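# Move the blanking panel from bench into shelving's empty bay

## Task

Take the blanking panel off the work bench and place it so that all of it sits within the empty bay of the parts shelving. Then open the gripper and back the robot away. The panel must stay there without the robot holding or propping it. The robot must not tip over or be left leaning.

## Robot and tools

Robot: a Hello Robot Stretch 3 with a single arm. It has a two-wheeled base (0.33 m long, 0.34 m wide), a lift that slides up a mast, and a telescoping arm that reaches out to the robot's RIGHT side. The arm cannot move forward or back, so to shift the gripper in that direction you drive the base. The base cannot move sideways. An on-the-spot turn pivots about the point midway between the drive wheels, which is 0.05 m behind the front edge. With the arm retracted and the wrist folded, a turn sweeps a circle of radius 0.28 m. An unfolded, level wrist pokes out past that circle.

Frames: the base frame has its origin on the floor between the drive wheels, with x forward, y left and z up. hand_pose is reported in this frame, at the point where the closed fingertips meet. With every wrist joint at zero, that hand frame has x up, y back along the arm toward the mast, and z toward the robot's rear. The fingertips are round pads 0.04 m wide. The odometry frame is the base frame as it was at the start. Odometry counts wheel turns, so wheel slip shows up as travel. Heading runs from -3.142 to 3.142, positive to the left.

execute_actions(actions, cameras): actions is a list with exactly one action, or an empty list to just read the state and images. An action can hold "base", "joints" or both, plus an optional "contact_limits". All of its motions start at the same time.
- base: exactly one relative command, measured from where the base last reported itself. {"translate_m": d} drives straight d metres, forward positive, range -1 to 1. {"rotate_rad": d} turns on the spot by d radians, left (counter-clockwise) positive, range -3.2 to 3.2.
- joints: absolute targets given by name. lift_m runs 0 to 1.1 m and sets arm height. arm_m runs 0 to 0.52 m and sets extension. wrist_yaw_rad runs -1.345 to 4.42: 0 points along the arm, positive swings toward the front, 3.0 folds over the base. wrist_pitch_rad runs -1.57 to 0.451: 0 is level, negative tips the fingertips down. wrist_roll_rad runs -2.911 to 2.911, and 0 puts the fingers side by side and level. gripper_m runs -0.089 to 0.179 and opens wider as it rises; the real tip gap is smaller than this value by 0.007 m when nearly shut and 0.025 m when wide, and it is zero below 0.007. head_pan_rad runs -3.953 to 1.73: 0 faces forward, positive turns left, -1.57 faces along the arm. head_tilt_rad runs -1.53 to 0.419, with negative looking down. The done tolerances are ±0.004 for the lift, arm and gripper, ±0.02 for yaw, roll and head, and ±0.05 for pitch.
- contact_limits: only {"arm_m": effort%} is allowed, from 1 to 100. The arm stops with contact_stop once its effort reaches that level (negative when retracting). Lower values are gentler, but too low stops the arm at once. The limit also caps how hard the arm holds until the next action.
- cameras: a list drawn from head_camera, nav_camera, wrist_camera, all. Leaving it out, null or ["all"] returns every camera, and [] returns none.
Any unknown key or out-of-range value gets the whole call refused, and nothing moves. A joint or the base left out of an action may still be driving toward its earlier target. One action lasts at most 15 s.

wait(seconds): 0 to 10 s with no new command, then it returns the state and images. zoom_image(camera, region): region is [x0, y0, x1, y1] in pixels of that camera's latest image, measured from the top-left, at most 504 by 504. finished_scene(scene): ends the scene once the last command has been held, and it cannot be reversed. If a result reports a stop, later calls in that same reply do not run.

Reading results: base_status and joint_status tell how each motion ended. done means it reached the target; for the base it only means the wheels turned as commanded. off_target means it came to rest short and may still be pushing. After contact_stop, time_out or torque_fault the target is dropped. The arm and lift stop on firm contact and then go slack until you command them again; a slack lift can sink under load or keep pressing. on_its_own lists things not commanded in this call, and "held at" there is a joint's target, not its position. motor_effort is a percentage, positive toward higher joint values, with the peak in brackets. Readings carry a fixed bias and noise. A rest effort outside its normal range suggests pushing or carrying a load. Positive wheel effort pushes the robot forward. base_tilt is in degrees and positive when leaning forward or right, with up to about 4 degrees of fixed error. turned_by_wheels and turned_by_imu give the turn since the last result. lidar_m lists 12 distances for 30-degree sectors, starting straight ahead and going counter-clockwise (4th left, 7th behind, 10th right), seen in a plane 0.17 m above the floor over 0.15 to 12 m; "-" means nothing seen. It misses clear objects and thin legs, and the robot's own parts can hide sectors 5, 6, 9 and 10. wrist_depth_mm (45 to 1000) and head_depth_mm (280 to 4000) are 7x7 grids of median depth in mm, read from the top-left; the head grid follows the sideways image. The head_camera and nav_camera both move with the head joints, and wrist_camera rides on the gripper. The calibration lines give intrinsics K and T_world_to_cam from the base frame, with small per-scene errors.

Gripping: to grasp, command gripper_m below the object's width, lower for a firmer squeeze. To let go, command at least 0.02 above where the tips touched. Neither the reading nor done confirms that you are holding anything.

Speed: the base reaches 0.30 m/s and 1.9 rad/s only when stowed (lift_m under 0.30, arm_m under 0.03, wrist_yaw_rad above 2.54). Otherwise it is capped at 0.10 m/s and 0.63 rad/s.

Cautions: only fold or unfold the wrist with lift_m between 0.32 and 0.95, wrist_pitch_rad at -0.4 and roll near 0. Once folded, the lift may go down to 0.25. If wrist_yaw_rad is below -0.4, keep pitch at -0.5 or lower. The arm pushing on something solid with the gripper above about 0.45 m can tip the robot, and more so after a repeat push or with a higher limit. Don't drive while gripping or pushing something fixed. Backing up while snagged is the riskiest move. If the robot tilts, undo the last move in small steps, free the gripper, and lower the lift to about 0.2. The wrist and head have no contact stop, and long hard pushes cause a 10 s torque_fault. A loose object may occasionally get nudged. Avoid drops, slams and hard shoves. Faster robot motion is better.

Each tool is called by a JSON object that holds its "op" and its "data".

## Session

{"op": "execute_actions", "data": {"actions": []}}

Scene clock: 0.00 s.
base_odometry: x=+0.000 y=+0.000 heading=+0.000 (m, m, rad; odometry frame)
turned_by_wheels: +0.000 (rad since the last result)
turned_by_imu: +0.000 (rad since the last result)
base_tilt: forward=-0.4 right=+2.4 (deg)
lidar_m: 2.43 1.73 2.43 1.66 1.46 1.13 1.23 2.33 1.96 1.24 1.09 1.09
head_depth_mm: 2075 2393 2402 2440 2469 2530 2041 / 2055 2585 2636 2635 2715 2682 2076 / 2022 2804 2903 2961 2968 2905 2076 / 2013 3048 3207 3237 3223 2884 2101 / 1904 3057 3184 3185 2941 2958 2102 / 1795 2835 2902 2887 2762 2790 2144 / 1706 2607 2639 2610 2409 2610 2165
base_status: not commanded
joint_positions: lift_m=+0.345 arm_m=-0.002 wrist_yaw_rad=+2.913 wrist_pitch_rad=-0.382 wrist_roll_rad=+0.012 gripper_m=+0.037 head_pan_rad=+0.020 head_tilt_rad=+0.010
joint_status: not commanded
motor_effort: left_wheel=-1 right_wheel=+0 lift_m=+25 arm_m=+0 wrist_yaw_rad=+0 wrist_pitch_rad=+5 wrist_roll_rad=+0 gripper_m=+0 head_pan_rad=+0 head_tilt_rad=+2 (%)
hand_pose: x=+0.0305 y=+0.0799 z=+0.3655 quat_wxyz=(+0.213, +0.709, +0.053, +0.670) (m; base frame)
wrist_depth_mm: - - - - - - - / - - - - - - - / - - - - - - - / 915 - 914 890 859 872 883 / 704 702 745 696 750 702 698 / 582 589 - 590 - 582 576 / 499 490 504 512 497 493 492
pictures: head_camera (sideways: a quarter turn clockwise sets it upright), nav_camera (sideways: a quarter turn counterclockwise sets it upright), wrist_camera
camera_calibration (this result's frames):
head_camera: T_world_to_cam=[[-0.0255442, 0.0444535, -0.998685, 1.32279], [0.0121694, 0.998951, 0.0441541, -0.053953], [0.9996, -0.0110255, -0.0260584, -0.0139091], [0, 0, 0, 1]] pos_world=[0.0483497, -0.00505944, 1.32307]
nav_camera: T_world_to_cam=[[-0.0270812, 0.0450212, 0.998619, -1.25666], [-0.00138251, -0.998986, 0.0450003, -0.00419011], [0.999632, -0.000161942, 0.027116, -0.0823493], [0, 0, 0, 1]] pos_world=[0.0482814, 0.052377, 1.25734]
wrist_camera: T_world_to_cam=[[0.981756, -0.190135, -0.00194332, -0.00917143], [-0.0983149, -0.498844, -0.861098, 0.392481], [0.162756, 0.845579, -0.508436, 0.272977], [0, 0, 0, 1]] pos_world=[0.00316222, -0.0367809, 0.476738]
Images, in order (width x height): head_camera 896x504, nav_camera 672x504, wrist_camera 644x364.

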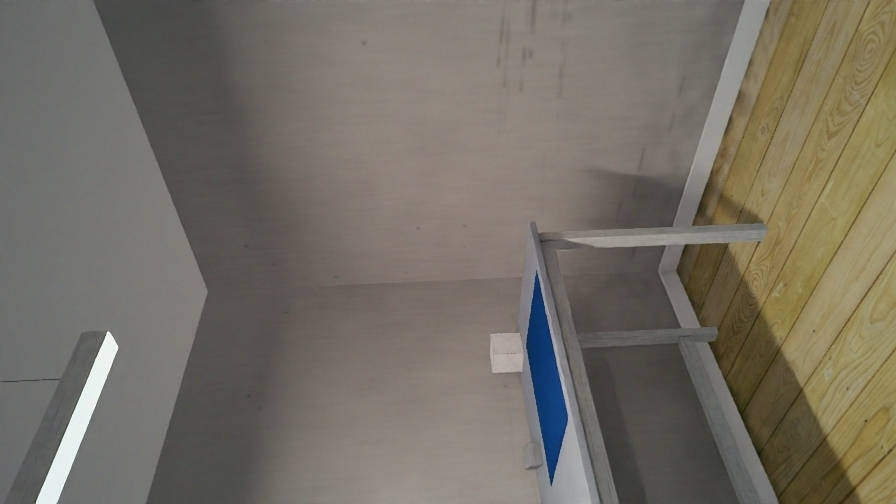

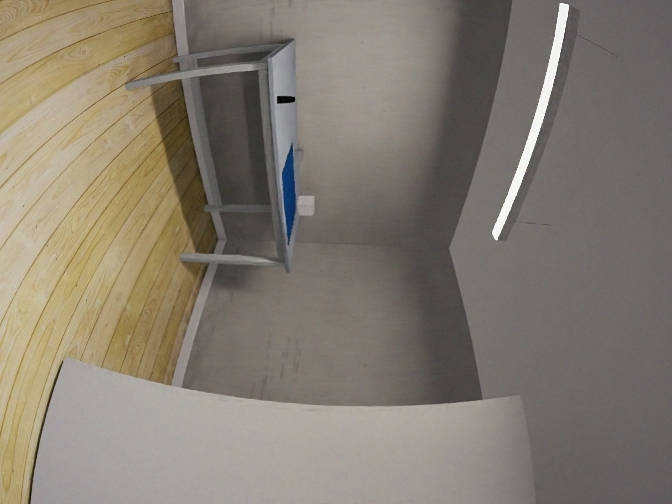

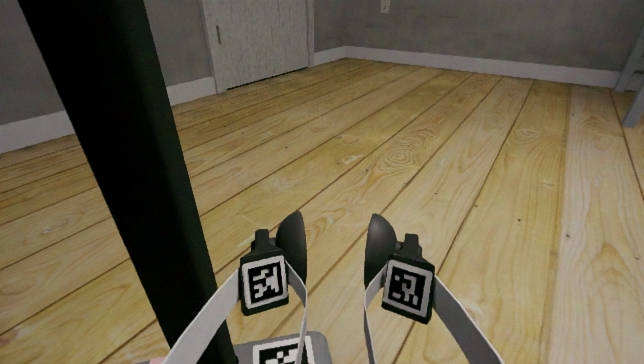

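{"op": "execute_actions", "data": {"actions": [{"base":{"rotate_rad":0.43},"joints":{"lift_m":0.28,"head_tilt_rad":-0.5}}], "cameras": []}}

{"op": "execute_actions", "data": {"actions": [{"base":{"translate_m":1},"joints":{"head_pan_rad":-2.6,"head_tilt_rad":-0.2}}], "cameras": ["nav_camera","head_camera"]}}

{"op": "execute_actions", "data": {"actions": [{"base":{"translate_m":0.38}}], "cameras": []}}

{"op": "execute_actions", "data": {"actions": [{"base":{"rotate_rad":1.89},"joints":{"head_pan_rad":-1.57,"head_tilt_rad":-0.55,"lift_m":0.9}}], "cameras": ["nav_camera","head_camera"]}}

Scene clock: 6.67 s.
base_odometry: x=+0.000 y=+0.000 heading=+0.430 (m, m, rad; odometry frame)
turned_by_wheels: +0.430 (rad since the last result)
turned_by_imu: +0.436 (rad since the last result)
base_tilt: forward=-0.5 right=+2.6 (deg)
lidar_m: 1.73 2.44 1.76 1.47 1.13 1.16 2.35 1.95 2.41 1.09 1.09 2.43
head_depth_mm: 2566 2506 3165 2565 1898 1516 1264 / 2464 2502 2952 2543 1901 1518 1271 / 2364 2254 2844 2564 1904 1528 1265 / 2262 2313 2755 2575 1931 1525 1270 / 2170 2276 2610 2475 1922 1537 1271 / 2073 2193 2443 2582 1920 1533 1273 / 2005 2206 2375 2523 1943 1542 1279
base_status: done
joint_positions: lift_m=+0.280 arm_m=-0.002 wrist_yaw_rad=+2.913 wrist_pitch_rad=-0.383 wrist_roll_rad=+0.012 gripper_m=+0.037 head_pan_rad=+0.020 head_tilt_rad=-0.494
joint_status: all done
motor_effort: left_wheel=-2(8) right_wheel=+3(10) lift_m=+22(21) arm_m=+0(0) wrist_yaw_rad=+0(0) wrist_pitch_rad=+6(6) wrist_roll_rad=+0(0) gripper_m=+1(0) head_pan_rad=+0(0) head_tilt_rad=-3(35) (%)
hand_pose: x=+0.0305 y=+0.0797 z=+0.3007 quat_wxyz=(+0.214, +0.709, +0.054, +0.670) (m; base frame)
wrist_depth_mm: - - - - - - - / - - - - - - - / - - - - - - - / 784 - 764 772 765 766 779 / 604 610 642 613 645 601 612 / 511 505 - 509 - 501 506 / 443 - - 437 434 430 427
pictures: none
No camera images: the call's "cameras" was empty. Leave "cameras" out to get every camera's image.

Scene clock: 11.60 s.
base_odometry: x=+0.909 y=+0.417 heading=+0.430 (m, m, rad; odometry frame)
turned_by_wheels: +0.000 (rad since the last result)
turned_by_imu: +0.004 (rad since the last result)
base_tilt: forward=-0.4 right=+2.5 (deg)
lidar_m: 0.74 0.74 1.67 1.76 1.76 1.96 3.24 1.75 0.94 0.98 1.62 1.61
head_depth_mm: 2864 3031 3162 3325 2896 2025 1567 / 2927 3061 3204 3383 2893 2039 1562 / 2971 3109 3274 3438 2936 2067 1579 / 2968 3071 3286 3447 2974 2081 1582 / 3022 3168 3338 3525 3003 2088 1599 / 3101 3265 3358 3602 3068 2023 1597 / 2940 2734 1558 1572 1568 1569 1504
base_status: done
joint_positions: lift_m=+0.280 arm_m=-0.002 wrist_yaw_rad=+2.913 wrist_pitch_rad=-0.384 wrist_roll_rad=+0.012 gripper_m=+0.037 head_pan_rad=-2.593 head_tilt_rad=-0.211
joint_status: all done
motor_effort: left_wheel=-3(5) right_wheel=+4(10) lift_m=+23(22) arm_m=+0(0) wrist_yaw_rad=-1(1) wrist_pitch_rad=+6(6) wrist_roll_rad=+0(0) gripper_m=+0(0) head_pan_rad=-4(50) head_tilt_rad=+6(33) (%)
hand_pose: x=+0.0305 y=+0.0797 z=+0.3006 quat_wxyz=(+0.214, +0.709, +0.054, +0.670) (m; base frame)
wrist_depth_mm: - - - - - - - / - - - - - - - / - - - - - - - / 767 - 762 777 771 767 781 / 617 601 626 613 644 599 611 / 512 507 - 499 - 503 504 / 440 - - 438 428 432 428
pictures: head_camera (sideways: a quarter turn clockwise sets it upright), nav_camera (sideways: a quarter turn counterclockwise sets it upright)
camera_calibration (this result's frames):
head_camera: T_world_to_cam=[[0.230671, 0.0883129, -0.969016, 1.28231], [0.486061, -0.873178, 0.0361265, -0.0463811], [-0.842933, -0.479335, -0.244342, 0.281472], [0, 0, 0, 1]] pos_world=[-0.0359856, -0.0188244, 1.31303]
nav_camera: T_world_to_cam=[[-0.141124, -0.139634, 0.980095, -1.23156], [-0.511835, 0.857714, 0.048499, -0.00561786], [-0.847413, -0.494802, -0.192513, 0.214827], [0, 0, 0, 1]] pos_world=[0.00536934, -0.0608518, 1.24867]
Images, in order (width x height): head_camera 896x504, nav_camera 672x504.

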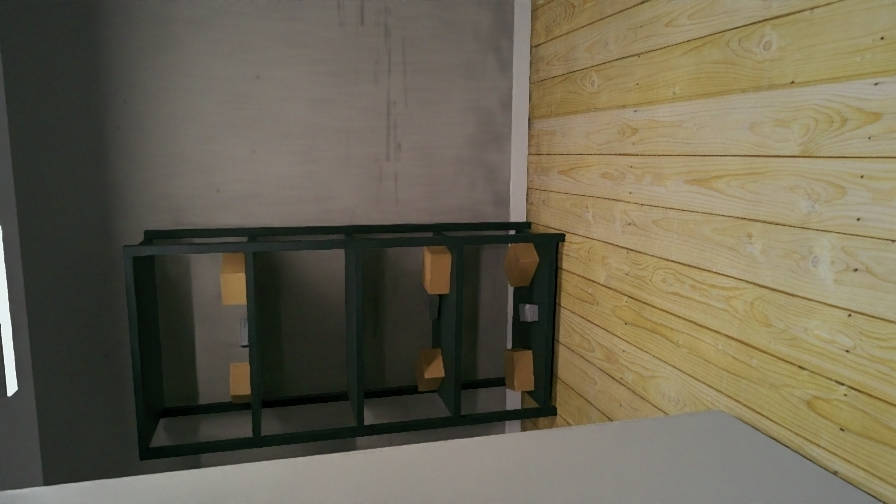

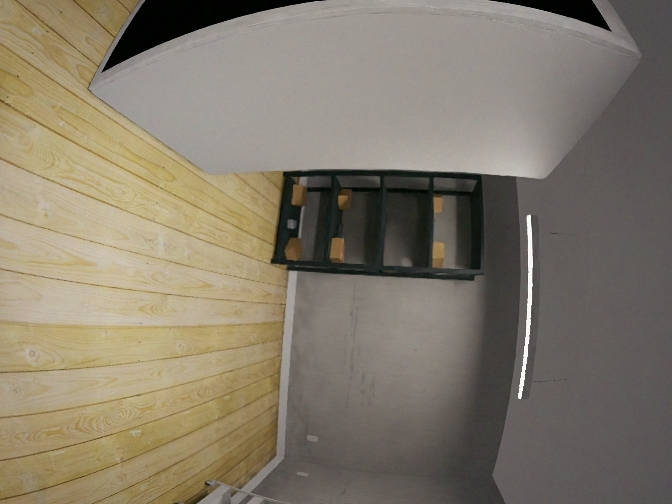

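Scene clock: 14.60 s.
base_odometry: x=+1.255 y=+0.575 heading=+0.430 (m, m, rad; odometry frame)
turned_by_wheels: +0.000 (rad since the last result)
turned_by_imu: +0.002 (rad since the last result)
base_tilt: forward=-0.4 right=+2.5 (deg)
lidar_m: 1.03 0.38 1.27 1.90 1.89 2.13 3.48 1.46 1.11 1.63 1.37 1.23
head_depth_mm: 3214 3328 3536 3718 2877 2041 1558 / 3231 3393 3582 3748 2933 2034 1573 / 3287 3479 3627 3782 2954 2069 1586 / 3363 3452 3722 3838 2943 2074 1579 / 3429 3515 3776 3844 2831 2084 1586 / 1665 1680 1685 1694 1695 1703 1544 / 1292 1296 1296 1304 1309 1312 1305
base_status: done
joint_positions: lift_m=+0.280 arm_m=-0.002 wrist_yaw_rad=+2.913 wrist_pitch_rad=-0.384 wrist_roll_rad=+0.012 gripper_m=+0.037 head_pan_rad=-2.593 head_tilt_rad=-0.210
joint_status: not commanded
motor_effort: left_wheel=-2(6) right_wheel=+3(10) lift_m=+22(22) arm_m=+0(0) wrist_yaw_rad=+0(0) wrist_pitch_rad=+6(6) wrist_roll_rad=+0(0) gripper_m=+0(0) head_pan_rad=-4(4) head_tilt_rad=+6(6) (%)
hand_pose: x=+0.0305 y=+0.0797 z=+0.3006 quat_wxyz=(+0.214, +0.709, +0.054, +0.670) (m; base frame)
wrist_depth_mm: - - - - - - 840 / - - - - - - 300 / - - - - - - 324 / 785 - 761 758 761 773 358 / 620 597 644 606 630 588 582 / 505 510 - 513 - 472 505 / 433 - - 437 425 427 428
pictures: none
No camera images: the call's "cameras" was empty. Leave "cameras" out to get every camera's image.

Scene clock: 21.07 s.
base_odometry: x=+1.255 y=+0.575 heading=+2.319 (m, m, rad; odometry frame)
turned_by_wheels: +1.890 (rad since the last result)
turned_by_imu: +1.922 (rad since the last result)
base_tilt: forward=-0.6 right=+2.4 (deg)
lidar_m: 1.89 1.98 2.31 3.15 1.12 1.27 1.38 1.37 1.06 0.38 0.39 1.60
head_depth_mm: 966 1071 968 679 522 - - / 958 1065 977 677 514 - - / 948 1047 977 683 521 1432 - / 941 1041 981 686 527 1427 - / 932 1032 988 687 528 508 - / 926 1022 1107 722 529 552 1272 / 917 1014 1127 1284 1440 1439 1244
base_status: done
joint_positions: lift_m=+0.900 arm_m=-0.002 wrist_yaw_rad=+2.913 wrist_pitch_rad=-0.384 wrist_roll_rad=+0.012 gripper_m=+0.037 head_pan_rad=-1.577 head_tilt_rad=-0.544
joint_status: all done
motor_effort: left_wheel=-2(8) right_wheel=+3(9) lift_m=+28(31) arm_m=+0(0) wrist_yaw_rad=+0(0) wrist_pitch_rad=+6(6) wrist_roll_rad=+0(0) gripper_m=+0(1) head_pan_rad=+3(48) head_tilt_rad=-4(31) (%)
hand_pose: x=+0.0305 y=+0.0796 z=+0.9202 quat_wxyz=(+0.214, +0.709, +0.054, +0.670) (m; base frame)
wrist_depth_mm: - - - - - - - / 896 - - - - - - / 903 - - - - - - / 905 - - - - - - / - - - - - - - / - - - - - - - / - - - - - - -
pictures: head_camera (sideways: a quarter turn clockwise sets it upright), nav_camera (sideways: a quarter turn counterclockwise sets it upright)
camera_calibration (this result's frames):
head_camera: T_world_to_cam=[[0.0482893, 0.545993, -0.836397, 1.11038], [0.998194, -0.0563348, 0.0208558, -0.029612], [-0.0357311, -0.835894, -0.547727, 0.671349], [0, 0, 0, 1]] pos_world=[-0.0000727511, -0.0467488, 1.29705]
nav_camera: T_world_to_cam=[[0.0424629, -0.503255, 0.863094, -1.07995], [-0.998784, 0.000271258, 0.0492968, -0.00366469], [-0.025043, -0.864138, -0.502632, 0.613399], [0, 0, 0, 1]] pos_world=[0.057559, -0.0134305, 1.2406]
Images, in order (width x height): head_camera 896x504, nav_camera 672x504.

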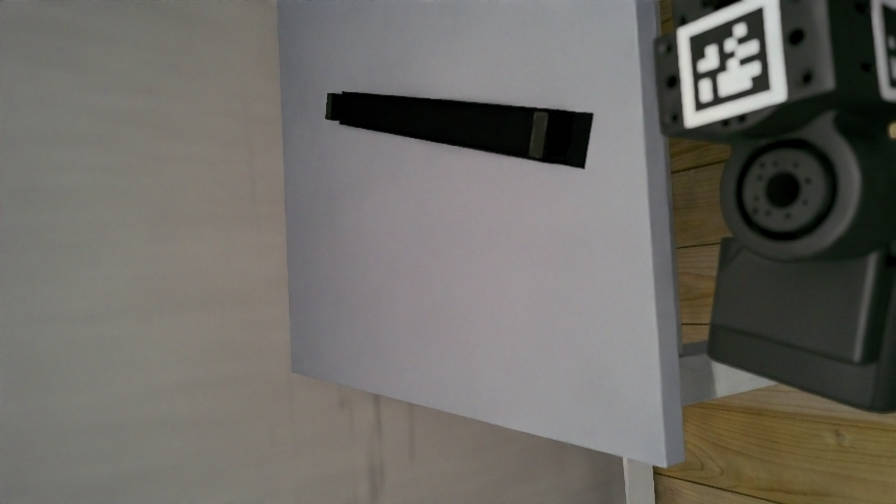

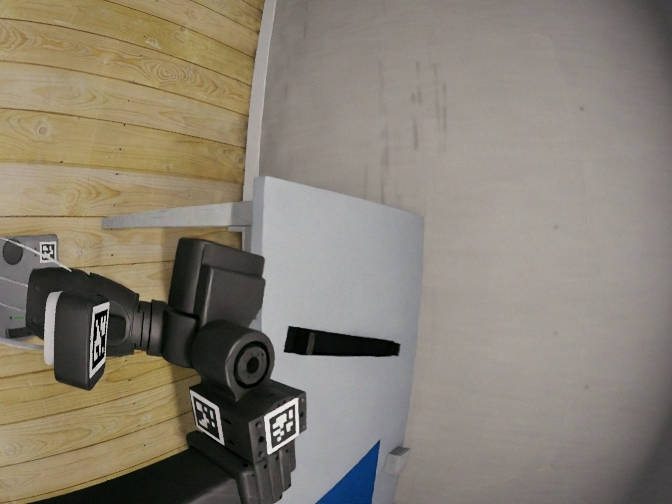

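{"op": "execute_actions", "data": {"actions": [{"base":{"translate_m":-0.09},"joints":{"wrist_yaw_rad":1.2,"lift_m":1.02,"gripper_m":0.12}}], "cameras": []}}

{"op": "execute_actions", "data": {"actions": [{"joints":{"wrist_yaw_rad":-0.3,"arm_m":0.295,"wrist_pitch_rad":-0.51}}], "cameras": ["wrist_camera","head_camera"]}}

Scene clock: 25.80 s.
base_odometry: x=+1.316 y=+0.509 heading=+2.319 (m, m, rad; odometry frame)
turned_by_wheels: +0.000 (rad since the last result)
turned_by_imu: -0.001 (rad since the last result)
base_tilt: forward=-0.4 right=+2.4 (deg)
lidar_m: 1.98 2.06 2.36 3.15 1.12 1.28 1.77 1.28 1.06 1.02 0.41 1.59
head_depth_mm: 968 1069 1125 - - 1422 1203 / 960 1057 1003 - - - 1171 / 947 1054 976 - - - 1197 / 939 1041 984 750 510 - 1180 / 934 1030 987 688 527 - - / 924 1023 990 690 547 - 762 / 920 1017 1108 725 - - 1165
base_status: done
joint_positions: lift_m=+1.020 arm_m=-0.002 wrist_yaw_rad=+1.203 wrist_pitch_rad=-0.384 wrist_roll_rad=+0.012 gripper_m=+0.120 head_pan_rad=-1.577 head_tilt_rad=-0.544
joint_status: all done
motor_effort: left_wheel=-2(6) right_wheel=+3(5) lift_m=+28(30) arm_m=-1(0) wrist_yaw_rad=-4(4) wrist_pitch_rad=+6(6) wrist_roll_rad=+0(0) gripper_m=+1(81) head_pan_rad=+4(4) head_tilt_rad=-4(3) (%)
hand_pose: x=+0.1918 y=-0.2253 z=+1.0402 quat_wxyz=(+0.646, +0.506, -0.500, +0.278) (m; base frame)
wrist_depth_mm: - - - - - - 769 / - - - - - - 779 / - - - - - - 817 / - - - - - - 835 / - - - - - - 806 / - - - - - 297 290 / - - - - - 247 248
pictures: none
No camera images: the call's "cameras" was empty. Leave "cameras" out to get every camera's image.

Scene clock: 29.20 s.
base_odometry: x=+1.316 y=+0.509 heading=+2.319 (m, m, rad; odometry frame)
turned_by_wheels: +0.000 (rad since the last result)
turned_by_imu: +0.000 (rad since the last result)
base_tilt: forward=-0.3 right=+2.6 (deg)
lidar_m: 1.98 2.07 2.37 3.15 1.12 1.27 1.77 1.28 1.06 1.02 0.41 1.61
head_depth_mm: 962 1040 862 677 523 1424 1227 / 955 - 945 681 524 1389 1231 / 945 - - 681 525 1397 1235 / 940 - - 683 511 1396 1231 / 931 1028 986 686 528 1399 1236 / 923 1022 989 692 529 1365 1166 / 917 1016 1113 691 531 528 1162
base_status: not commanded
joint_positions: lift_m=+1.020 arm_m=+0.295 wrist_yaw_rad=-0.298 wrist_pitch_rad=-0.524 wrist_roll_rad=+0.012 gripper_m=+0.120 head_pan_rad=-1.577 head_tilt_rad=-0.544
joint_status: all done
motor_effort: left_wheel=-2(3) right_wheel=+3(3) lift_m=+28(29) arm_m=+6(6) wrist_yaw_rad=-2(4) wrist_pitch_rad=+5(5) wrist_roll_rad=+0(0) gripper_m=+1(1) head_pan_rad=+4(4) head_tilt_rad=-4(3) (%)
hand_pose: x=-0.0832 y=-0.6401 z=+1.0095 quat_wxyz=(+0.644, +0.078, -0.706, -0.283) (m; base frame)
wrist_depth_mm: 459 474 507 552 596 647 698 / 494 522 549 565 565 570 511 / 480 432 433 433 427 429 423 / 352 346 346 344 345 343 339 / 290 289 288 287 285 294 286 / 250 251 245 247 244 248 244 / 217 215 215 212 211 208 214
pictures: head_camera (sideways: a quarter turn clockwise sets it upright), wrist_camera
camera_calibration (this result's frames):
head_camera: T_world_to_cam=[[0.0482894, 0.545993, -0.836397, 1.11038], [0.998194, -0.0563349, 0.0208558, -0.029612], [-0.0357312, -0.835894, -0.547727, 0.671349], [0, 0, 0, 1]] pos_world=[-0.0000727567, -0.0467488, 1.29705]
wrist_camera: T_world_to_cam=[[-0.965827, 0.259089, -0.00715224, 0.0975981], [0.167305, 0.602125, -0.780675, 1.22238], [-0.197958, -0.755194, -0.624896, 0.290629], [0, 0, 0, 1]] pos_world=[-0.0527148, -0.54183, 1.13659]
Images, in order (width x height): head_camera 896x504, wrist_camera 644x364.

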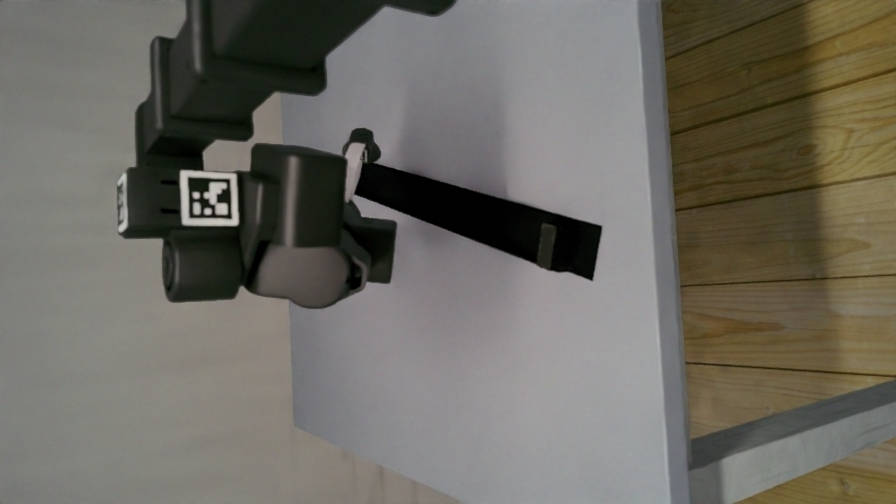

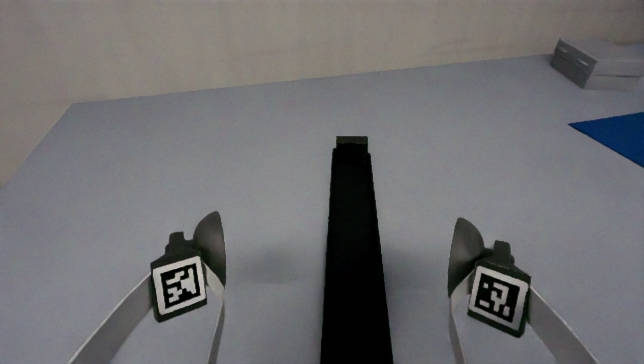

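{"op": "execute_actions", "data": {"actions": [{"base":{"translate_m":-0.013},"joints":{"lift_m":0.949,"arm_m":0.286,"gripper_m":0.1}}], "cameras": ["wrist_camera"]}}

{"op": "execute_actions", "data": {"actions": [{"joints":{"gripper_m":0.0}}], "cameras": ["wrist_camera"]}}

{"op": "execute_actions", "data": {"actions": [{"joints":{"lift_m":0.99}}], "cameras": ["wrist_camera","head_camera"]}}

Scene clock: 34.20 s.
base_odometry: x=+1.325 y=+0.499 heading=+2.319 (m, m, rad; odometry frame)
turned_by_wheels: +0.000 (rad since the last result)
turned_by_imu: +0.000 (rad since the last result)
base_tilt: forward=-0.3 right=+2.5 (deg)
lidar_m: 1.99 2.08 2.37 3.16 1.13 1.27 1.76 1.26 1.06 1.03 0.42 1.59
head_depth_mm: 962 1077 1033 - 515 1421 1231 / 956 1061 - 654 523 1392 1234 / 949 1053 - 629 526 1395 1237 / 938 1043 - 622 510 1402 1233 / 934 1031 985 687 528 1398 1240 / 924 1022 989 690 530 1361 1215 / 918 1013 1099 692 531 537 665
base_status: done
joint_positions: lift_m=+0.949 arm_m=+0.286 wrist_yaw_rad=-0.298 wrist_pitch_rad=-0.524 wrist_roll_rad=+0.012 gripper_m=+0.100 head_pan_rad=-1.577 head_tilt_rad=-0.544
joint_status: all done
motor_effort: left_wheel=-2(6) right_wheel=+2(6) lift_m=+22(28) arm_m=-6(5) wrist_yaw_rad=-3(2) wrist_pitch_rad=+5(5) wrist_roll_rad=+0(0) gripper_m=+0(73) head_pan_rad=+4(4) head_tilt_rad=-3(3) (%)
hand_pose: x=-0.0832 y=-0.6318 z=+0.9388 quat_wxyz=(+0.644, +0.078, -0.706, -0.284) (m; base frame)
wrist_depth_mm: 466 490 512 535 570 580 484 / 402 395 392 392 389 384 381 / 296 298 294 291 292 290 291 / 237 236 235 231 232 232 232 / 196 197 203 191 195 194 193 / 169 171 166 165 163 169 166 / 148 147 146 144 146 142 146
pictures: wrist_camera
camera_calibration (this result's frames):
wrist_camera: T_world_to_cam=[[-0.965825, 0.259095, -0.00716934, 0.0949703], [0.167417, 0.602482, -0.780376, 1.16206], [-0.197872, -0.754907, -0.625269, 0.253254], [0, 0, 0, 1]] pos_world=[-0.052712, -0.533545, 1.06588]
Images, in order (width x height): wrist_camera 644x364.

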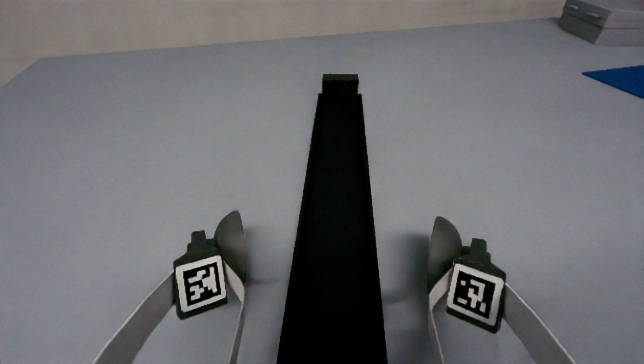

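Scene clock: 35.70 s.
base_odometry: x=+1.325 y=+0.499 heading=+2.319 (m, m, rad; odometry frame)
turned_by_wheels: +0.000 (rad since the last result)
turned_by_imu: +0.000 (rad since the last result)
base_tilt: forward=-0.3 right=+2.6 (deg)
lidar_m: 1.99 2.09 2.38 3.14 1.12 1.28 1.76 1.27 1.06 1.02 0.41 1.60
head_depth_mm: 963 1072 1030 - 514 1421 1234 / 956 1062 - 655 525 1387 1230 / 951 1049 - 630 526 1389 1233 / 946 1042 - 620 510 1395 1239 / 935 1033 985 688 527 1401 1232 / 921 1022 991 691 530 1361 1210 / 920 1016 1098 693 530 537 664
base_status: not commanded
joint_positions: lift_m=+0.949 arm_m=+0.286 wrist_yaw_rad=-0.299 wrist_pitch_rad=-0.517 wrist_roll_rad=+0.012 gripper_m=+0.001 head_pan_rad=-1.577 head_tilt_rad=-0.544
joint_status: all done
motor_effort: left_wheel=-3(2) right_wheel=+2(3) lift_m=+21(22) arm_m=-5(6) wrist_yaw_rad=-1(2) wrist_pitch_rad=+3(5) wrist_roll_rad=+0(0) gripper_m=-16(90) head_pan_rad=+4(3) head_tilt_rad=-4(3) (%)
hand_pose: x=-0.0835 y=-0.6328 z=+0.9402 quat_wxyz=(+0.645, +0.076, -0.707, -0.281) (m; base frame)
wrist_depth_mm: 464 482 512 544 569 600 499 / 416 411 400 404 401 398 391 / 304 303 303 294 298 295 292 / 238 243 239 234 238 234 235 / 201 199 201 194 203 197 196 / 171 171 175 166 - 169 168 / 148 149 148 145 146 147 146
pictures: wrist_camera
camera_calibration (this result's frames):
wrist_camera: T_world_to_cam=[[-0.965815, 0.259141, -0.00691741, 0.094716], [0.165885, 0.597308, -0.784669, 1.16447], [-0.199208, -0.758992, -0.619876, 0.245596], [0, 0, 0, 1]] pos_world=[-0.0527656, -0.533685, 1.06662]
Images, in order (width x height): wrist_camera 644x364.

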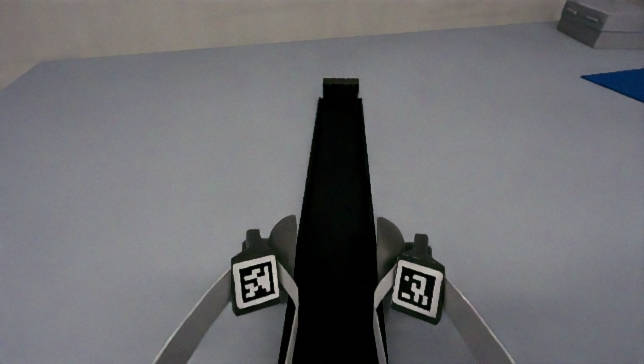

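Scene clock: 36.90 s.
base_odometry: x=+1.325 y=+0.499 heading=+2.319 (m, m, rad; odometry frame)
turned_by_wheels: +0.000 (rad since the last result)
turned_by_imu: +0.000 (rad since the last result)
base_tilt: forward=-0.3 right=+2.6 (deg)
lidar_m: 1.99 2.09 2.38 3.13 1.13 1.28 1.76 1.27 1.06 1.03 0.42 1.60
head_depth_mm: 961 1067 - 650 522 1424 1229 / 956 1032 868 680 524 1391 1236 / 950 1021 - 656 526 1386 1239 / 939 1024 - 587 493 1393 1231 / 931 1028 987 685 528 1396 1242 / 927 1024 991 690 529 1362 1210 / 920 1014 1097 692 530 538 663
base_status: not commanded
joint_positions: lift_m=+0.990 arm_m=+0.286 wrist_yaw_rad=-0.298 wrist_pitch_rad=-0.532 wrist_roll_rad=+0.012 gripper_m=+0.001 head_pan_rad=-1.577 head_tilt_rad=-0.544
joint_status: all done
motor_effort: left_wheel=-3(2) right_wheel=+3(2) lift_m=+28(31) arm_m=-5(5) wrist_yaw_rad=-1(2) wrist_pitch_rad=+7(8) wrist_roll_rad=+0(0) gripper_m=-16(16) head_pan_rad=+4(4) head_tilt_rad=-4(3) (%)
hand_pose: x=-0.0829 y=-0.6307 z=+0.9778 quat_wxyz=(+0.643, +0.081, -0.706, -0.286) (m; base frame)
wrist_depth_mm: 457 484 517 562 595 642 575 / 487 488 495 471 479 478 475 / 374 374 367 317 363 362 358 / 298 297 294 240 292 291 290 / 248 247 250 194 254 244 243 / 212 212 219 165 - 209 209 / 185 185 185 146 182 183 182
pictures: head_camera (sideways: a quarter turn clockwise sets it upright), wrist_camera
camera_calibration (this result's frames):
head_camera: T_world_to_cam=[[0.0482894, 0.545993, -0.836397, 1.11038], [0.998194, -0.0563349, 0.0208558, -0.029612], [-0.0357312, -0.835894, -0.547727, 0.671349], [0, 0, 0, 1]] pos_world=[-0.0000727567, -0.0467488, 1.29705]
wrist_camera: T_world_to_cam=[[-0.965785, 0.259236, -0.00744456, 0.0956334], [0.169205, 0.608101, -0.775618, 1.19086], [-0.196541, -0.75034, -0.631159, 0.287304], [0, 0, 0, 1]] pos_world=[-0.0526713, -0.533379, 1.1057]
Images, in order (width x height): head_camera 896x504, wrist_camera 644x364.

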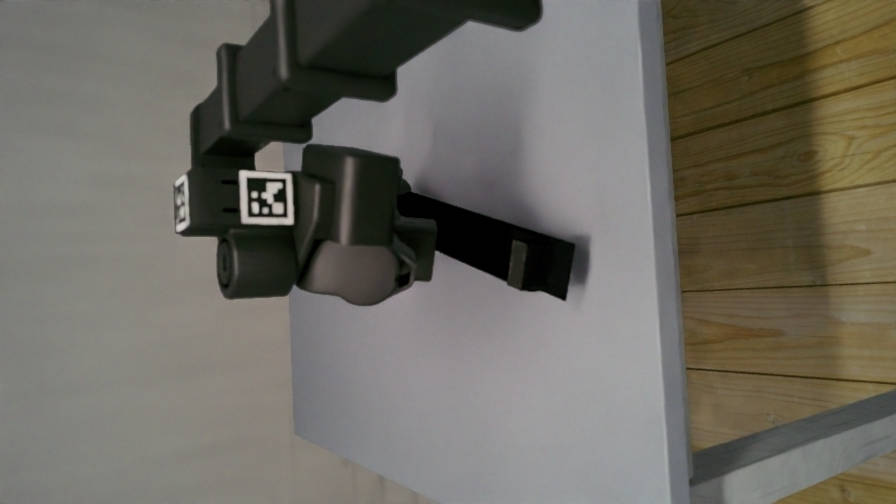

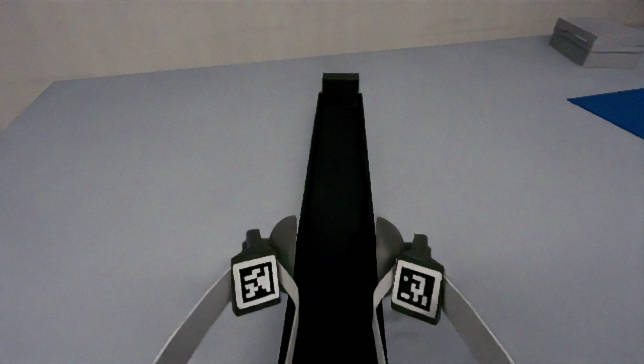

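{"op": "execute_actions", "data": {"actions": [{"base":{"rotate_rad":1.58},"joints":{"arm_m":0.03,"wrist_yaw_rad":1.57,"head_pan_rad":0.2,"head_tilt_rad":-0.4}}], "cameras": ["wrist_camera"]}}

{"op": "execute_actions", "data": {"actions": [{"base":{"translate_m":1},"joints":{"lift_m":1.095}}], "cameras": ["nav_camera"]}}

{"op": "execute_actions", "data": {"actions": [{"base":{"translate_m":1}}]}}

Scene clock: 42.60 s.
base_odometry: x=+1.325 y=+0.499 heading=-2.384 (m, m, rad; odometry frame)
turned_by_wheels: +1.580 (rad since the last result)
turned_by_imu: +1.608 (rad since the last result)
base_tilt: forward=-0.2 right=+2.6 (deg)
lidar_m: 2.01 1.05 1.29 1.76 1.27 1.06 1.03 0.41 1.62 1.99 2.09 2.38
head_depth_mm: 3098 3307 3600 2973 2121 1625 1326 / 3100 3423 3650 2999 2124 1634 1331 / 3116 3430 3754 3043 2126 1639 1338 / 3149 3424 3709 3010 2141 1658 1339 / 3196 3444 3613 2694 2060 1641 1345 / 1441 1465 1493 1536 1570 1552 1347 / 1102 1124 1139 1155 1191 1314 1354
base_status: done
joint_positions: lift_m=+0.990 arm_m=+0.030 wrist_yaw_rad=+1.568 wrist_pitch_rad=-0.532 wrist_roll_rad=+0.012 gripper_m=+0.001 head_pan_rad=+0.193 head_tilt_rad=-0.408
joint_status: all done
motor_effort: left_wheel=-2(6) right_wheel=+3(11) lift_m=+29(29) arm_m=-5(6) wrist_yaw_rad=+2(4) wrist_pitch_rad=+8(7) wrist_roll_rad=+0(0) gripper_m=-16(16) head_pan_rad=+4(50) head_tilt_rad=+5(20) (%)
hand_pose: x=+0.1873 y=-0.1760 z=+0.9778 quat_wxyz=(+0.612, +0.615, -0.355, +0.346) (m; base frame)
wrist_depth_mm: 804 - - - - - - / 860 - - - - - - / 985 - - 312 - - - / - - - 240 - - - / - - - 193 - - - / - - - 166 - - - / - - - 146 - - -
pictures: wrist_camera
camera_calibration (this result's frames):
wrist_camera: T_world_to_cam=[[0.0338649, -0.999399, -0.00743403, -0.17002], [-0.631022, -0.015613, -0.775608, 0.908717], [0.775026, 0.0309569, -0.631171, 0.637153], [0, 0, 0, 1]] pos_world=[0.0853677, -0.175455, 1.1057]
Images, in order (width x height): wrist_camera 644x364.

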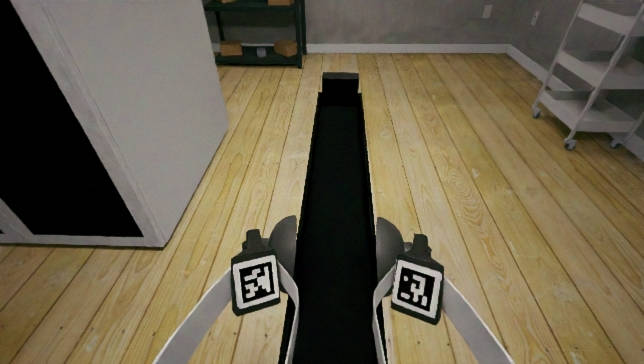

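Scene clock: 54.00 s.
base_odometry: x=+0.598 y=-0.188 heading=-2.384 (m, m, rad; odometry frame)
turned_by_wheels: +0.000 (rad since the last result)
turned_by_imu: +0.003 (rad since the last result)
base_tilt: forward=-0.3 right=+2.4 (deg)
lidar_m: 2.14 0.73 0.54 0.52 1.82 1.82 1.39 2.23 2.09 2.02 1.77 2.73
head_depth_mm: 2225 2375 2590 2762 2107 1624 1330 / 2225 2421 2640 2806 2124 1647 1327 / 2213 2397 2653 2822 2129 1637 1336 / 2232 2438 2621 2685 2130 1656 1343 / 2279 2485 2671 2865 2151 1655 1339 / 2309 2507 2708 2702 2147 1650 1354 / 2321 2532 2839 2745 1142 1157 1177
base_status: done
joint_positions: lift_m=+1.095 arm_m=+0.030 wrist_yaw_rad=+1.568 wrist_pitch_rad=-0.533 wrist_roll_rad=+0.012 gripper_m=+0.001 head_pan_rad=+0.193 head_tilt_rad=-0.408
joint_status: all done
motor_effort: left_wheel=-2(3) right_wheel=+3(7) lift_m=+29(32) arm_m=-5(5) wrist_yaw_rad=+1(1) wrist_pitch_rad=+8(8) wrist_roll_rad=+0(0) gripper_m=-17(16) head_pan_rad=+4(4) head_tilt_rad=+5(6) (%)
hand_pose: x=+0.1871 y=-0.1760 z=+1.0826 quat_wxyz=(+0.613, +0.616, -0.355, +0.346) (m; base frame)
wrist_depth_mm: 746 - - - - - - / 758 - - - - - - / 752 - - 315 - - - / 769 - - 240 - - - / 761 - - 192 - - - / 768 - - 166 - - - / 780 - - 145 - - -
pictures: nav_camera (sideways: a quarter turn counterclockwise sets it upright)
camera_calibration (this result's frames):
nav_camera: T_world_to_cam=[[0.366251, 0.117947, 0.923011, -1.16009], [0.190641, -0.980404, 0.0496346, -0.0113687], [0.910778, 0.157785, -0.381559, 0.450145], [0, 0, 0, 1]] pos_world=[0.0170696, 0.0546572, 1.2431]
Images, in order (width x height): nav_camera 672x504.

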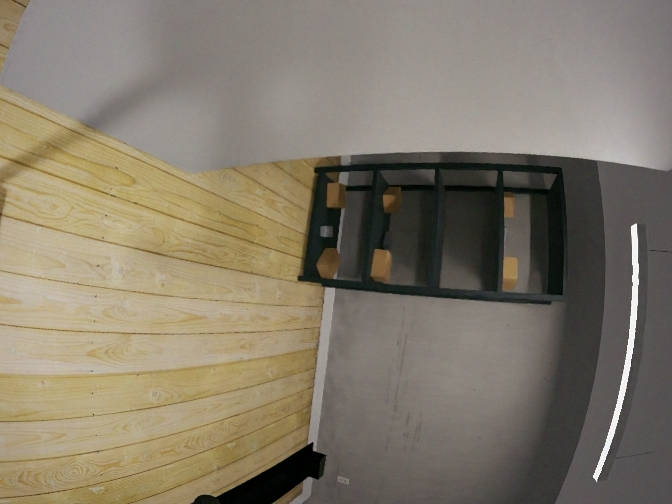

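Scene clock: 65.40 s.
base_odometry: x=-0.129 y=-0.875 heading=-2.384 (m, m, rad; odometry frame)
turned_by_wheels: +0.000 (rad since the last result)
turned_by_imu: +0.003 (rad since the last result)
base_tilt: forward=-0.5 right=+2.5 (deg)
lidar_m: 1.13 1.41 1.78 0.51 0.53 0.73 2.39 2.82 2.11 1.63 2.13 1.68
head_depth_mm: 1342 1444 1573 1727 1878 1627 1333 / 1352 1461 1598 1753 1915 1641 1342 / 1342 1465 1595 1760 1936 1634 1333 / 967 1465 1347 1738 1651 1546 1340 / 1120 1526 1529 1666 1760 1593 1346 / 1391 1556 1550 1791 1863 1612 1344 / 1409 1590 1563 1668 1772 1641 1346
base_status: done
joint_positions: lift_m=+1.095 arm_m=+0.030 wrist_yaw_rad=+1.568 wrist_pitch_rad=-0.533 wrist_roll_rad=+0.012 gripper_m=+0.001 head_pan_rad=+0.193 head_tilt_rad=-0.408
joint_status: not commanded
motor_effort: left_wheel=-3(5) right_wheel=+3(7) lift_m=+28(30) arm_m=-5(5) wrist_yaw_rad=+1(1) wrist_pitch_rad=+8(8) wrist_roll_rad=+0(0) gripper_m=-16(16) head_pan_rad=+4(4) head_tilt_rad=+5(5) (%)
hand_pose: x=+0.1871 y=-0.1760 z=+1.0826 quat_wxyz=(+0.613, +0.616, -0.355, +0.346) (m; base frame)
wrist_depth_mm: - - - - - - - / - - - - - - - / - - - 315 - - - / - - - 241 - - - / - - - 191 - - - / - - - 166 - - - / - - - 145 - - -
pictures: head_camera (sideways: a quarter turn clockwise sets it upright), nav_camera (sideways: a quarter turn counterclockwise sets it upright), wrist_camera
camera_calibration (this result's frames):
head_camera: T_world_to_cam=[[-0.429219, -0.0380479, -0.902399, 1.19937], [-0.14535, 0.989, 0.0274351, -0.0312062], [0.891428, 0.142939, -0.430028, 0.512548], [0, 0, 0, 1]] pos_world=[0.0533561, 0.00323324, 1.30357]
nav_camera: T_world_to_cam=[[0.366238, 0.117944, 0.923016, -1.1601], [0.19064, -0.980404, 0.0496346, -0.0113687], [0.910783, 0.157786, -0.381546, 0.450127], [0, 0, 0, 1]] pos_world=[0.0170705, 0.0546573, 1.2431]
wrist_camera: T_world_to_cam=[[0.0338565, -0.999399, -0.00747226, -0.169193], [-0.631842, -0.0156108, -0.77494, 0.989314], [0.774358, 0.030958, -0.63199, 0.704422], [0, 0, 0, 1]] pos_world=[0.0853435, -0.175455, 1.21058]
Images, in order (width x height): head_camera 896x504, nav_camera 672x504, wrist_camera 644x364.

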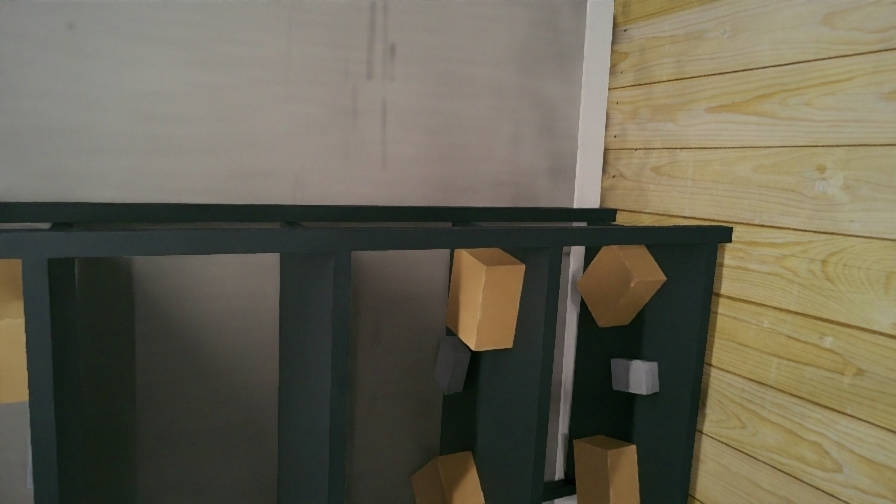

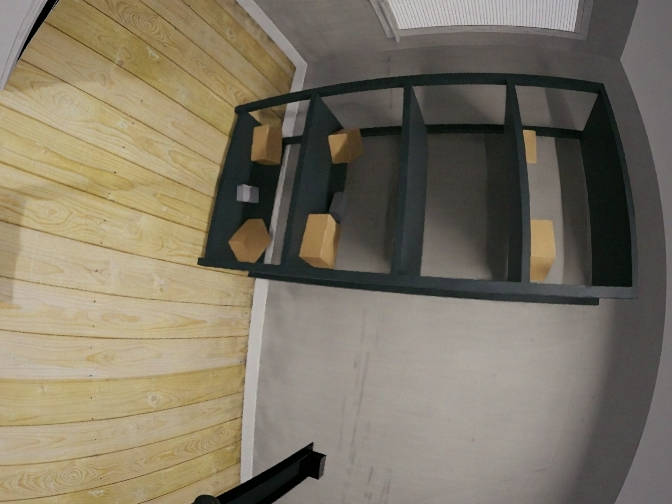

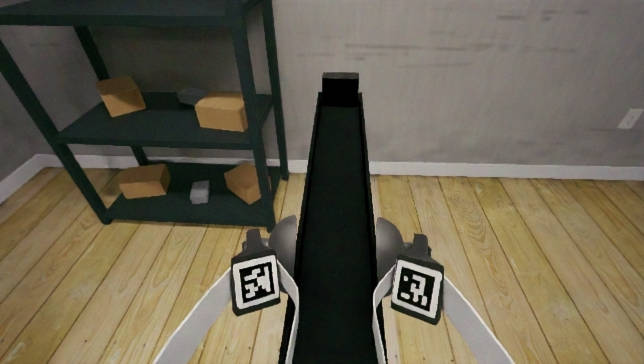

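{"op": "execute_actions", "data": {"actions": [{"base":{"rotate_rad":0.58}}], "cameras": []}}

{"op": "execute_actions", "data": {"actions": [{"base":{"translate_m":0.74},"joints":{"head_pan_rad":-1.3,"head_tilt_rad":-0.5}}], "cameras": []}}

{"op": "execute_actions", "data": {"actions": [{"base":{"rotate_rad":0.95}}], "cameras": []}}

{"op": "execute_actions", "data": {"actions": [{"joints":{"arm_m":0.27}}]}}

Scene clock: 69.27 s.
base_odometry: x=-0.129 y=-0.875 heading=-1.804 (m, m, rad; odometry frame)
turned_by_wheels: +0.580 (rad since the last result)
turned_by_imu: +0.590 (rad since the last result)
base_tilt: forward=-0.4 right=+2.6 (deg)
lidar_m: 1.51 1.76 0.51 0.54 0.78 2.40 2.68 2.09 1.63 2.16 1.67 1.13
head_depth_mm: 1415 1565 1464 1651 1756 1528 1328 / 1286 1697 1680 1677 1914 1587 1336 / 1689 1841 1961 1773 1908 1645 1340 / 1788 1988 2121 2322 1974 1647 1340 / 1985 2121 2306 2560 2140 1649 1343 / 1831 1954 2067 2246 2148 1648 1346 / 1675 1775 1887 2021 2074 1656 1357
base_status: done
joint_positions: lift_m=+1.095 arm_m=+0.030 wrist_yaw_rad=+1.568 wrist_pitch_rad=-0.533 wrist_roll_rad=+0.012 gripper_m=+0.001 head_pan_rad=+0.193 head_tilt_rad=-0.408
joint_status: not commanded
motor_effort: left_wheel=-3(6) right_wheel=+4(7) lift_m=+28(29) arm_m=-6(5) wrist_yaw_rad=+2(1) wrist_pitch_rad=+8(8) wrist_roll_rad=+0(0) gripper_m=-16(15) head_pan_rad=+4(4) head_tilt_rad=+5(5) (%)
hand_pose: x=+0.1871 y=-0.1760 z=+1.0826 quat_wxyz=(+0.613, +0.616, -0.355, +0.346) (m; base frame)
wrist_depth_mm: - - - - - - - / - - - - - - - / - - - 315 - - - / - - - 239 - - - / - - - 194 - - - / - - - 166 - - - / - - - 146 - - -
pictures: none
No camera images: the call's "cameras" was empty. Leave "cameras" out to get every camera's image.

Scene clock: 78.07 s.
base_odometry: x=-0.300 y=-1.594 heading=-1.805 (m, m, rad; odometry frame)
turned_by_wheels: +0.000 (rad since the last result)
turned_by_imu: +0.002 (rad since the last result)
base_tilt: forward=-0.4 right=+2.5 (deg)
lidar_m: 0.76 1.33 1.31 0.90 0.69 0.69 3.28 2.08 2.36 1.35 0.57 0.67
head_depth_mm: 1627 1802 - - - 1477 - / 1449 1636 1870 2073 - - - / 1303 1440 1616 1791 - - - / 1184 1294 1425 - - - - / 1080 1178 1271 - - - 1041 / 995 1070 545 - 682 - 1145 / 444 487 1019 576 1245 - 1029
base_status: done
joint_positions: lift_m=+1.095 arm_m=+0.030 wrist_yaw_rad=+1.568 wrist_pitch_rad=-0.533 wrist_roll_rad=+0.012 gripper_m=+0.001 head_pan_rad=-1.293 head_tilt_rad=-0.494
joint_status: all done
motor_effort: left_wheel=-3(4) right_wheel=+3(8) lift_m=+28(30) arm_m=-5(5) wrist_yaw_rad=+2(0) wrist_pitch_rad=+8(8) wrist_roll_rad=+0(0) gripper_m=-16(16) head_pan_rad=-4(50) head_tilt_rad=-3(16) (%)
hand_pose: x=+0.1871 y=-0.1760 z=+1.0826 quat_wxyz=(+0.613, +0.616, -0.355, +0.346) (m; base frame)
wrist_depth_mm: - - - 829 762 679 602 / - - 629 562 557 552 548 / - - - 313 430 415 416 / - - - 241 - 367 335 / - - - 193 881 849 725 / - - - 165 - 649 856 / - - - 146 671 658 398
pictures: none
No camera images: the call's "cameras" was empty. Leave "cameras" out to get every camera's image.

Scene clock: 80.53 s.
base_odometry: x=-0.300 y=-1.594 heading=-0.855 (m, m, rad; odometry frame)
turned_by_wheels: +0.950 (rad since the last result)
turned_by_imu: +0.967 (rad since the last result)
base_tilt: forward=-0.3 right=+2.2 (deg)
lidar_m: 1.31 0.98 0.71 0.69 3.51 2.13 2.09 1.47 0.57 0.65 0.76 0.79
head_depth_mm: 812 893 - - - 815 - / 830 906 888 623 - - - / 841 927 894 624 - - - / 863 943 900 - - - - / 876 963 1024 - - - 1138 / 898 986 1044 - 1057 - 1147 / 911 988 921 1250 1386 - 1174
base_status: done
joint_positions: lift_m=+1.095 arm_m=+0.030 wrist_yaw_rad=+1.568 wrist_pitch_rad=-0.533 wrist_roll_rad=+0.012 gripper_m=+0.001 head_pan_rad=-1.293 head_tilt_rad=-0.494
joint_status: not commanded
motor_effort: left_wheel=-2(6) right_wheel=+2(8) lift_m=+28(28) arm_m=-5(5) wrist_yaw_rad=+1(1) wrist_pitch_rad=+8(8) wrist_roll_rad=+0(0) gripper_m=-16(16) head_pan_rad=-4(4) head_tilt_rad=-3(3) (%)
hand_pose: x=+0.1871 y=-0.1760 z=+1.0826 quat_wxyz=(+0.613, +0.616, -0.355, +0.346) (m; base frame)
wrist_depth_mm: 941 - - - - - 838 / 948 - - - - - 838 / 944 - - 318 - - 435 / 951 - - 238 - - 977 / 942 - - 194 - - 966 / 948 - - 166 - 736 665 / 934 - - 146 - 666 622
pictures: none
No camera images: the call's "cameras" was empty. Leave "cameras" out to get every camera's image.

Scene clock: 83.53 s.
base_odometry: x=-0.300 y=-1.594 heading=-0.855 (m, m, rad; odometry frame)
turned_by_wheels: +0.000 (rad since the last result)
turned_by_imu: +0.000 (rad since the last result)
base_tilt: forward=-0.3 right=+2.4 (deg)
lidar_m: 1.31 0.98 0.71 0.69 3.55 2.13 2.09 1.47 0.57 0.65 0.76 0.79
head_depth_mm: 797 - 820 561 1107 816 1087 / 829 906 - 566 1114 846 1115 / 843 908 963 624 1074 894 1144 / 861 932 971 592 1093 893 1144 / 876 965 907 478 1087 894 1194 / 895 985 910 703 1029 923 1193 / 906 992 919 705 1099 956 1197
base_status: not commanded
joint_positions: lift_m=+1.095 arm_m=+0.270 wrist_yaw_rad=+1.568 wrist_pitch_rad=-0.533 wrist_roll_rad=+0.012 gripper_m=+0.001 head_pan_rad=-1.293 head_tilt_rad=-0.494
joint_status: all done
motor_effort: left_wheel=-1(2) right_wheel=+3(3) lift_m=+29(29) arm_m=+6(2) wrist_yaw_rad=+1(1) wrist_pitch_rad=+8(8) wrist_roll_rad=+0(0) gripper_m=-16(16) head_pan_rad=-4(4) head_tilt_rad=-3(3) (%)
hand_pose: x=+0.1871 y=-0.4152 z=+1.0826 quat_wxyz=(+0.613, +0.616, -0.355, +0.346) (m; base frame)
wrist_depth_mm: - - - - - - 695 / - - - - - 961 652 / - - - 313 464 413 417 / - - - 238 592 340 329 / - - - 193 297 278 282 / - - - 166 - 242 240 / - - - 146 651 214 210
pictures: head_camera (sideways: a quarter turn clockwise sets it upright), nav_camera (sideways: a quarter turn counterclockwise sets it upright), wrist_camera
camera_calibration (this result's frames):
head_camera: T_world_to_cam=[[-0.094925, 0.497061, -0.862508, 1.1453], [0.973747, 0.226434, 0.0233256, -0.0326796], [0.206895, -0.83765, -0.505506, 0.614936], [0, 0, 0, 1]] pos_world=[0.0133118, -0.0467817, 1.29944]
nav_camera: T_world_to_cam=[[0.169734, -0.429401, 0.887021, -1.11194], [-0.959592, -0.277002, 0.0495263, -0.00420572], [0.22444, -0.859584, -0.459066, 0.55519], [0, 0, 0, 1]] pos_world=[0.0600911, -0.0013985, 1.24139]
wrist_camera: T_world_to_cam=[[0.0338617, -0.999399, -0.00746828, -0.408328], [-0.631841, -0.0156171, -0.77494, 0.985578], [0.774358, 0.0309596, -0.63199, 0.711831], [0, 0, 0, 1]] pos_world=[0.0853435, -0.414728, 1.21058]
Images, in order (width x height): head_camera 896x504, nav_camera 672x504, wrist_camera 644x364.

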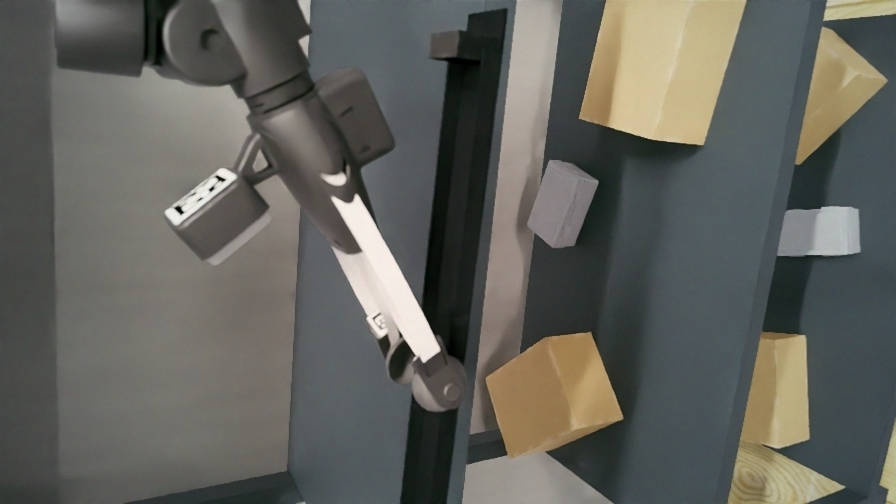

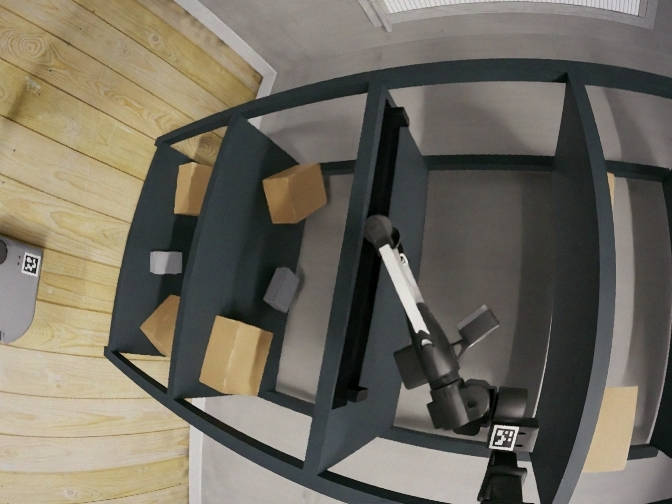

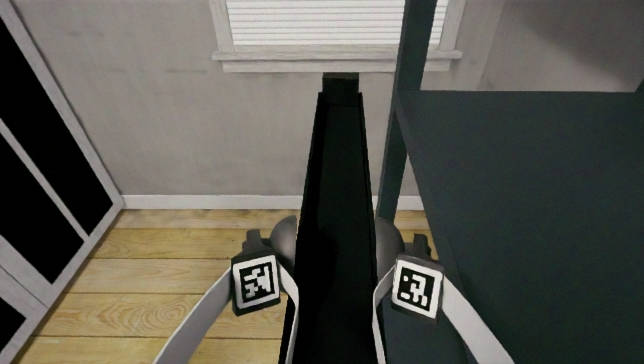

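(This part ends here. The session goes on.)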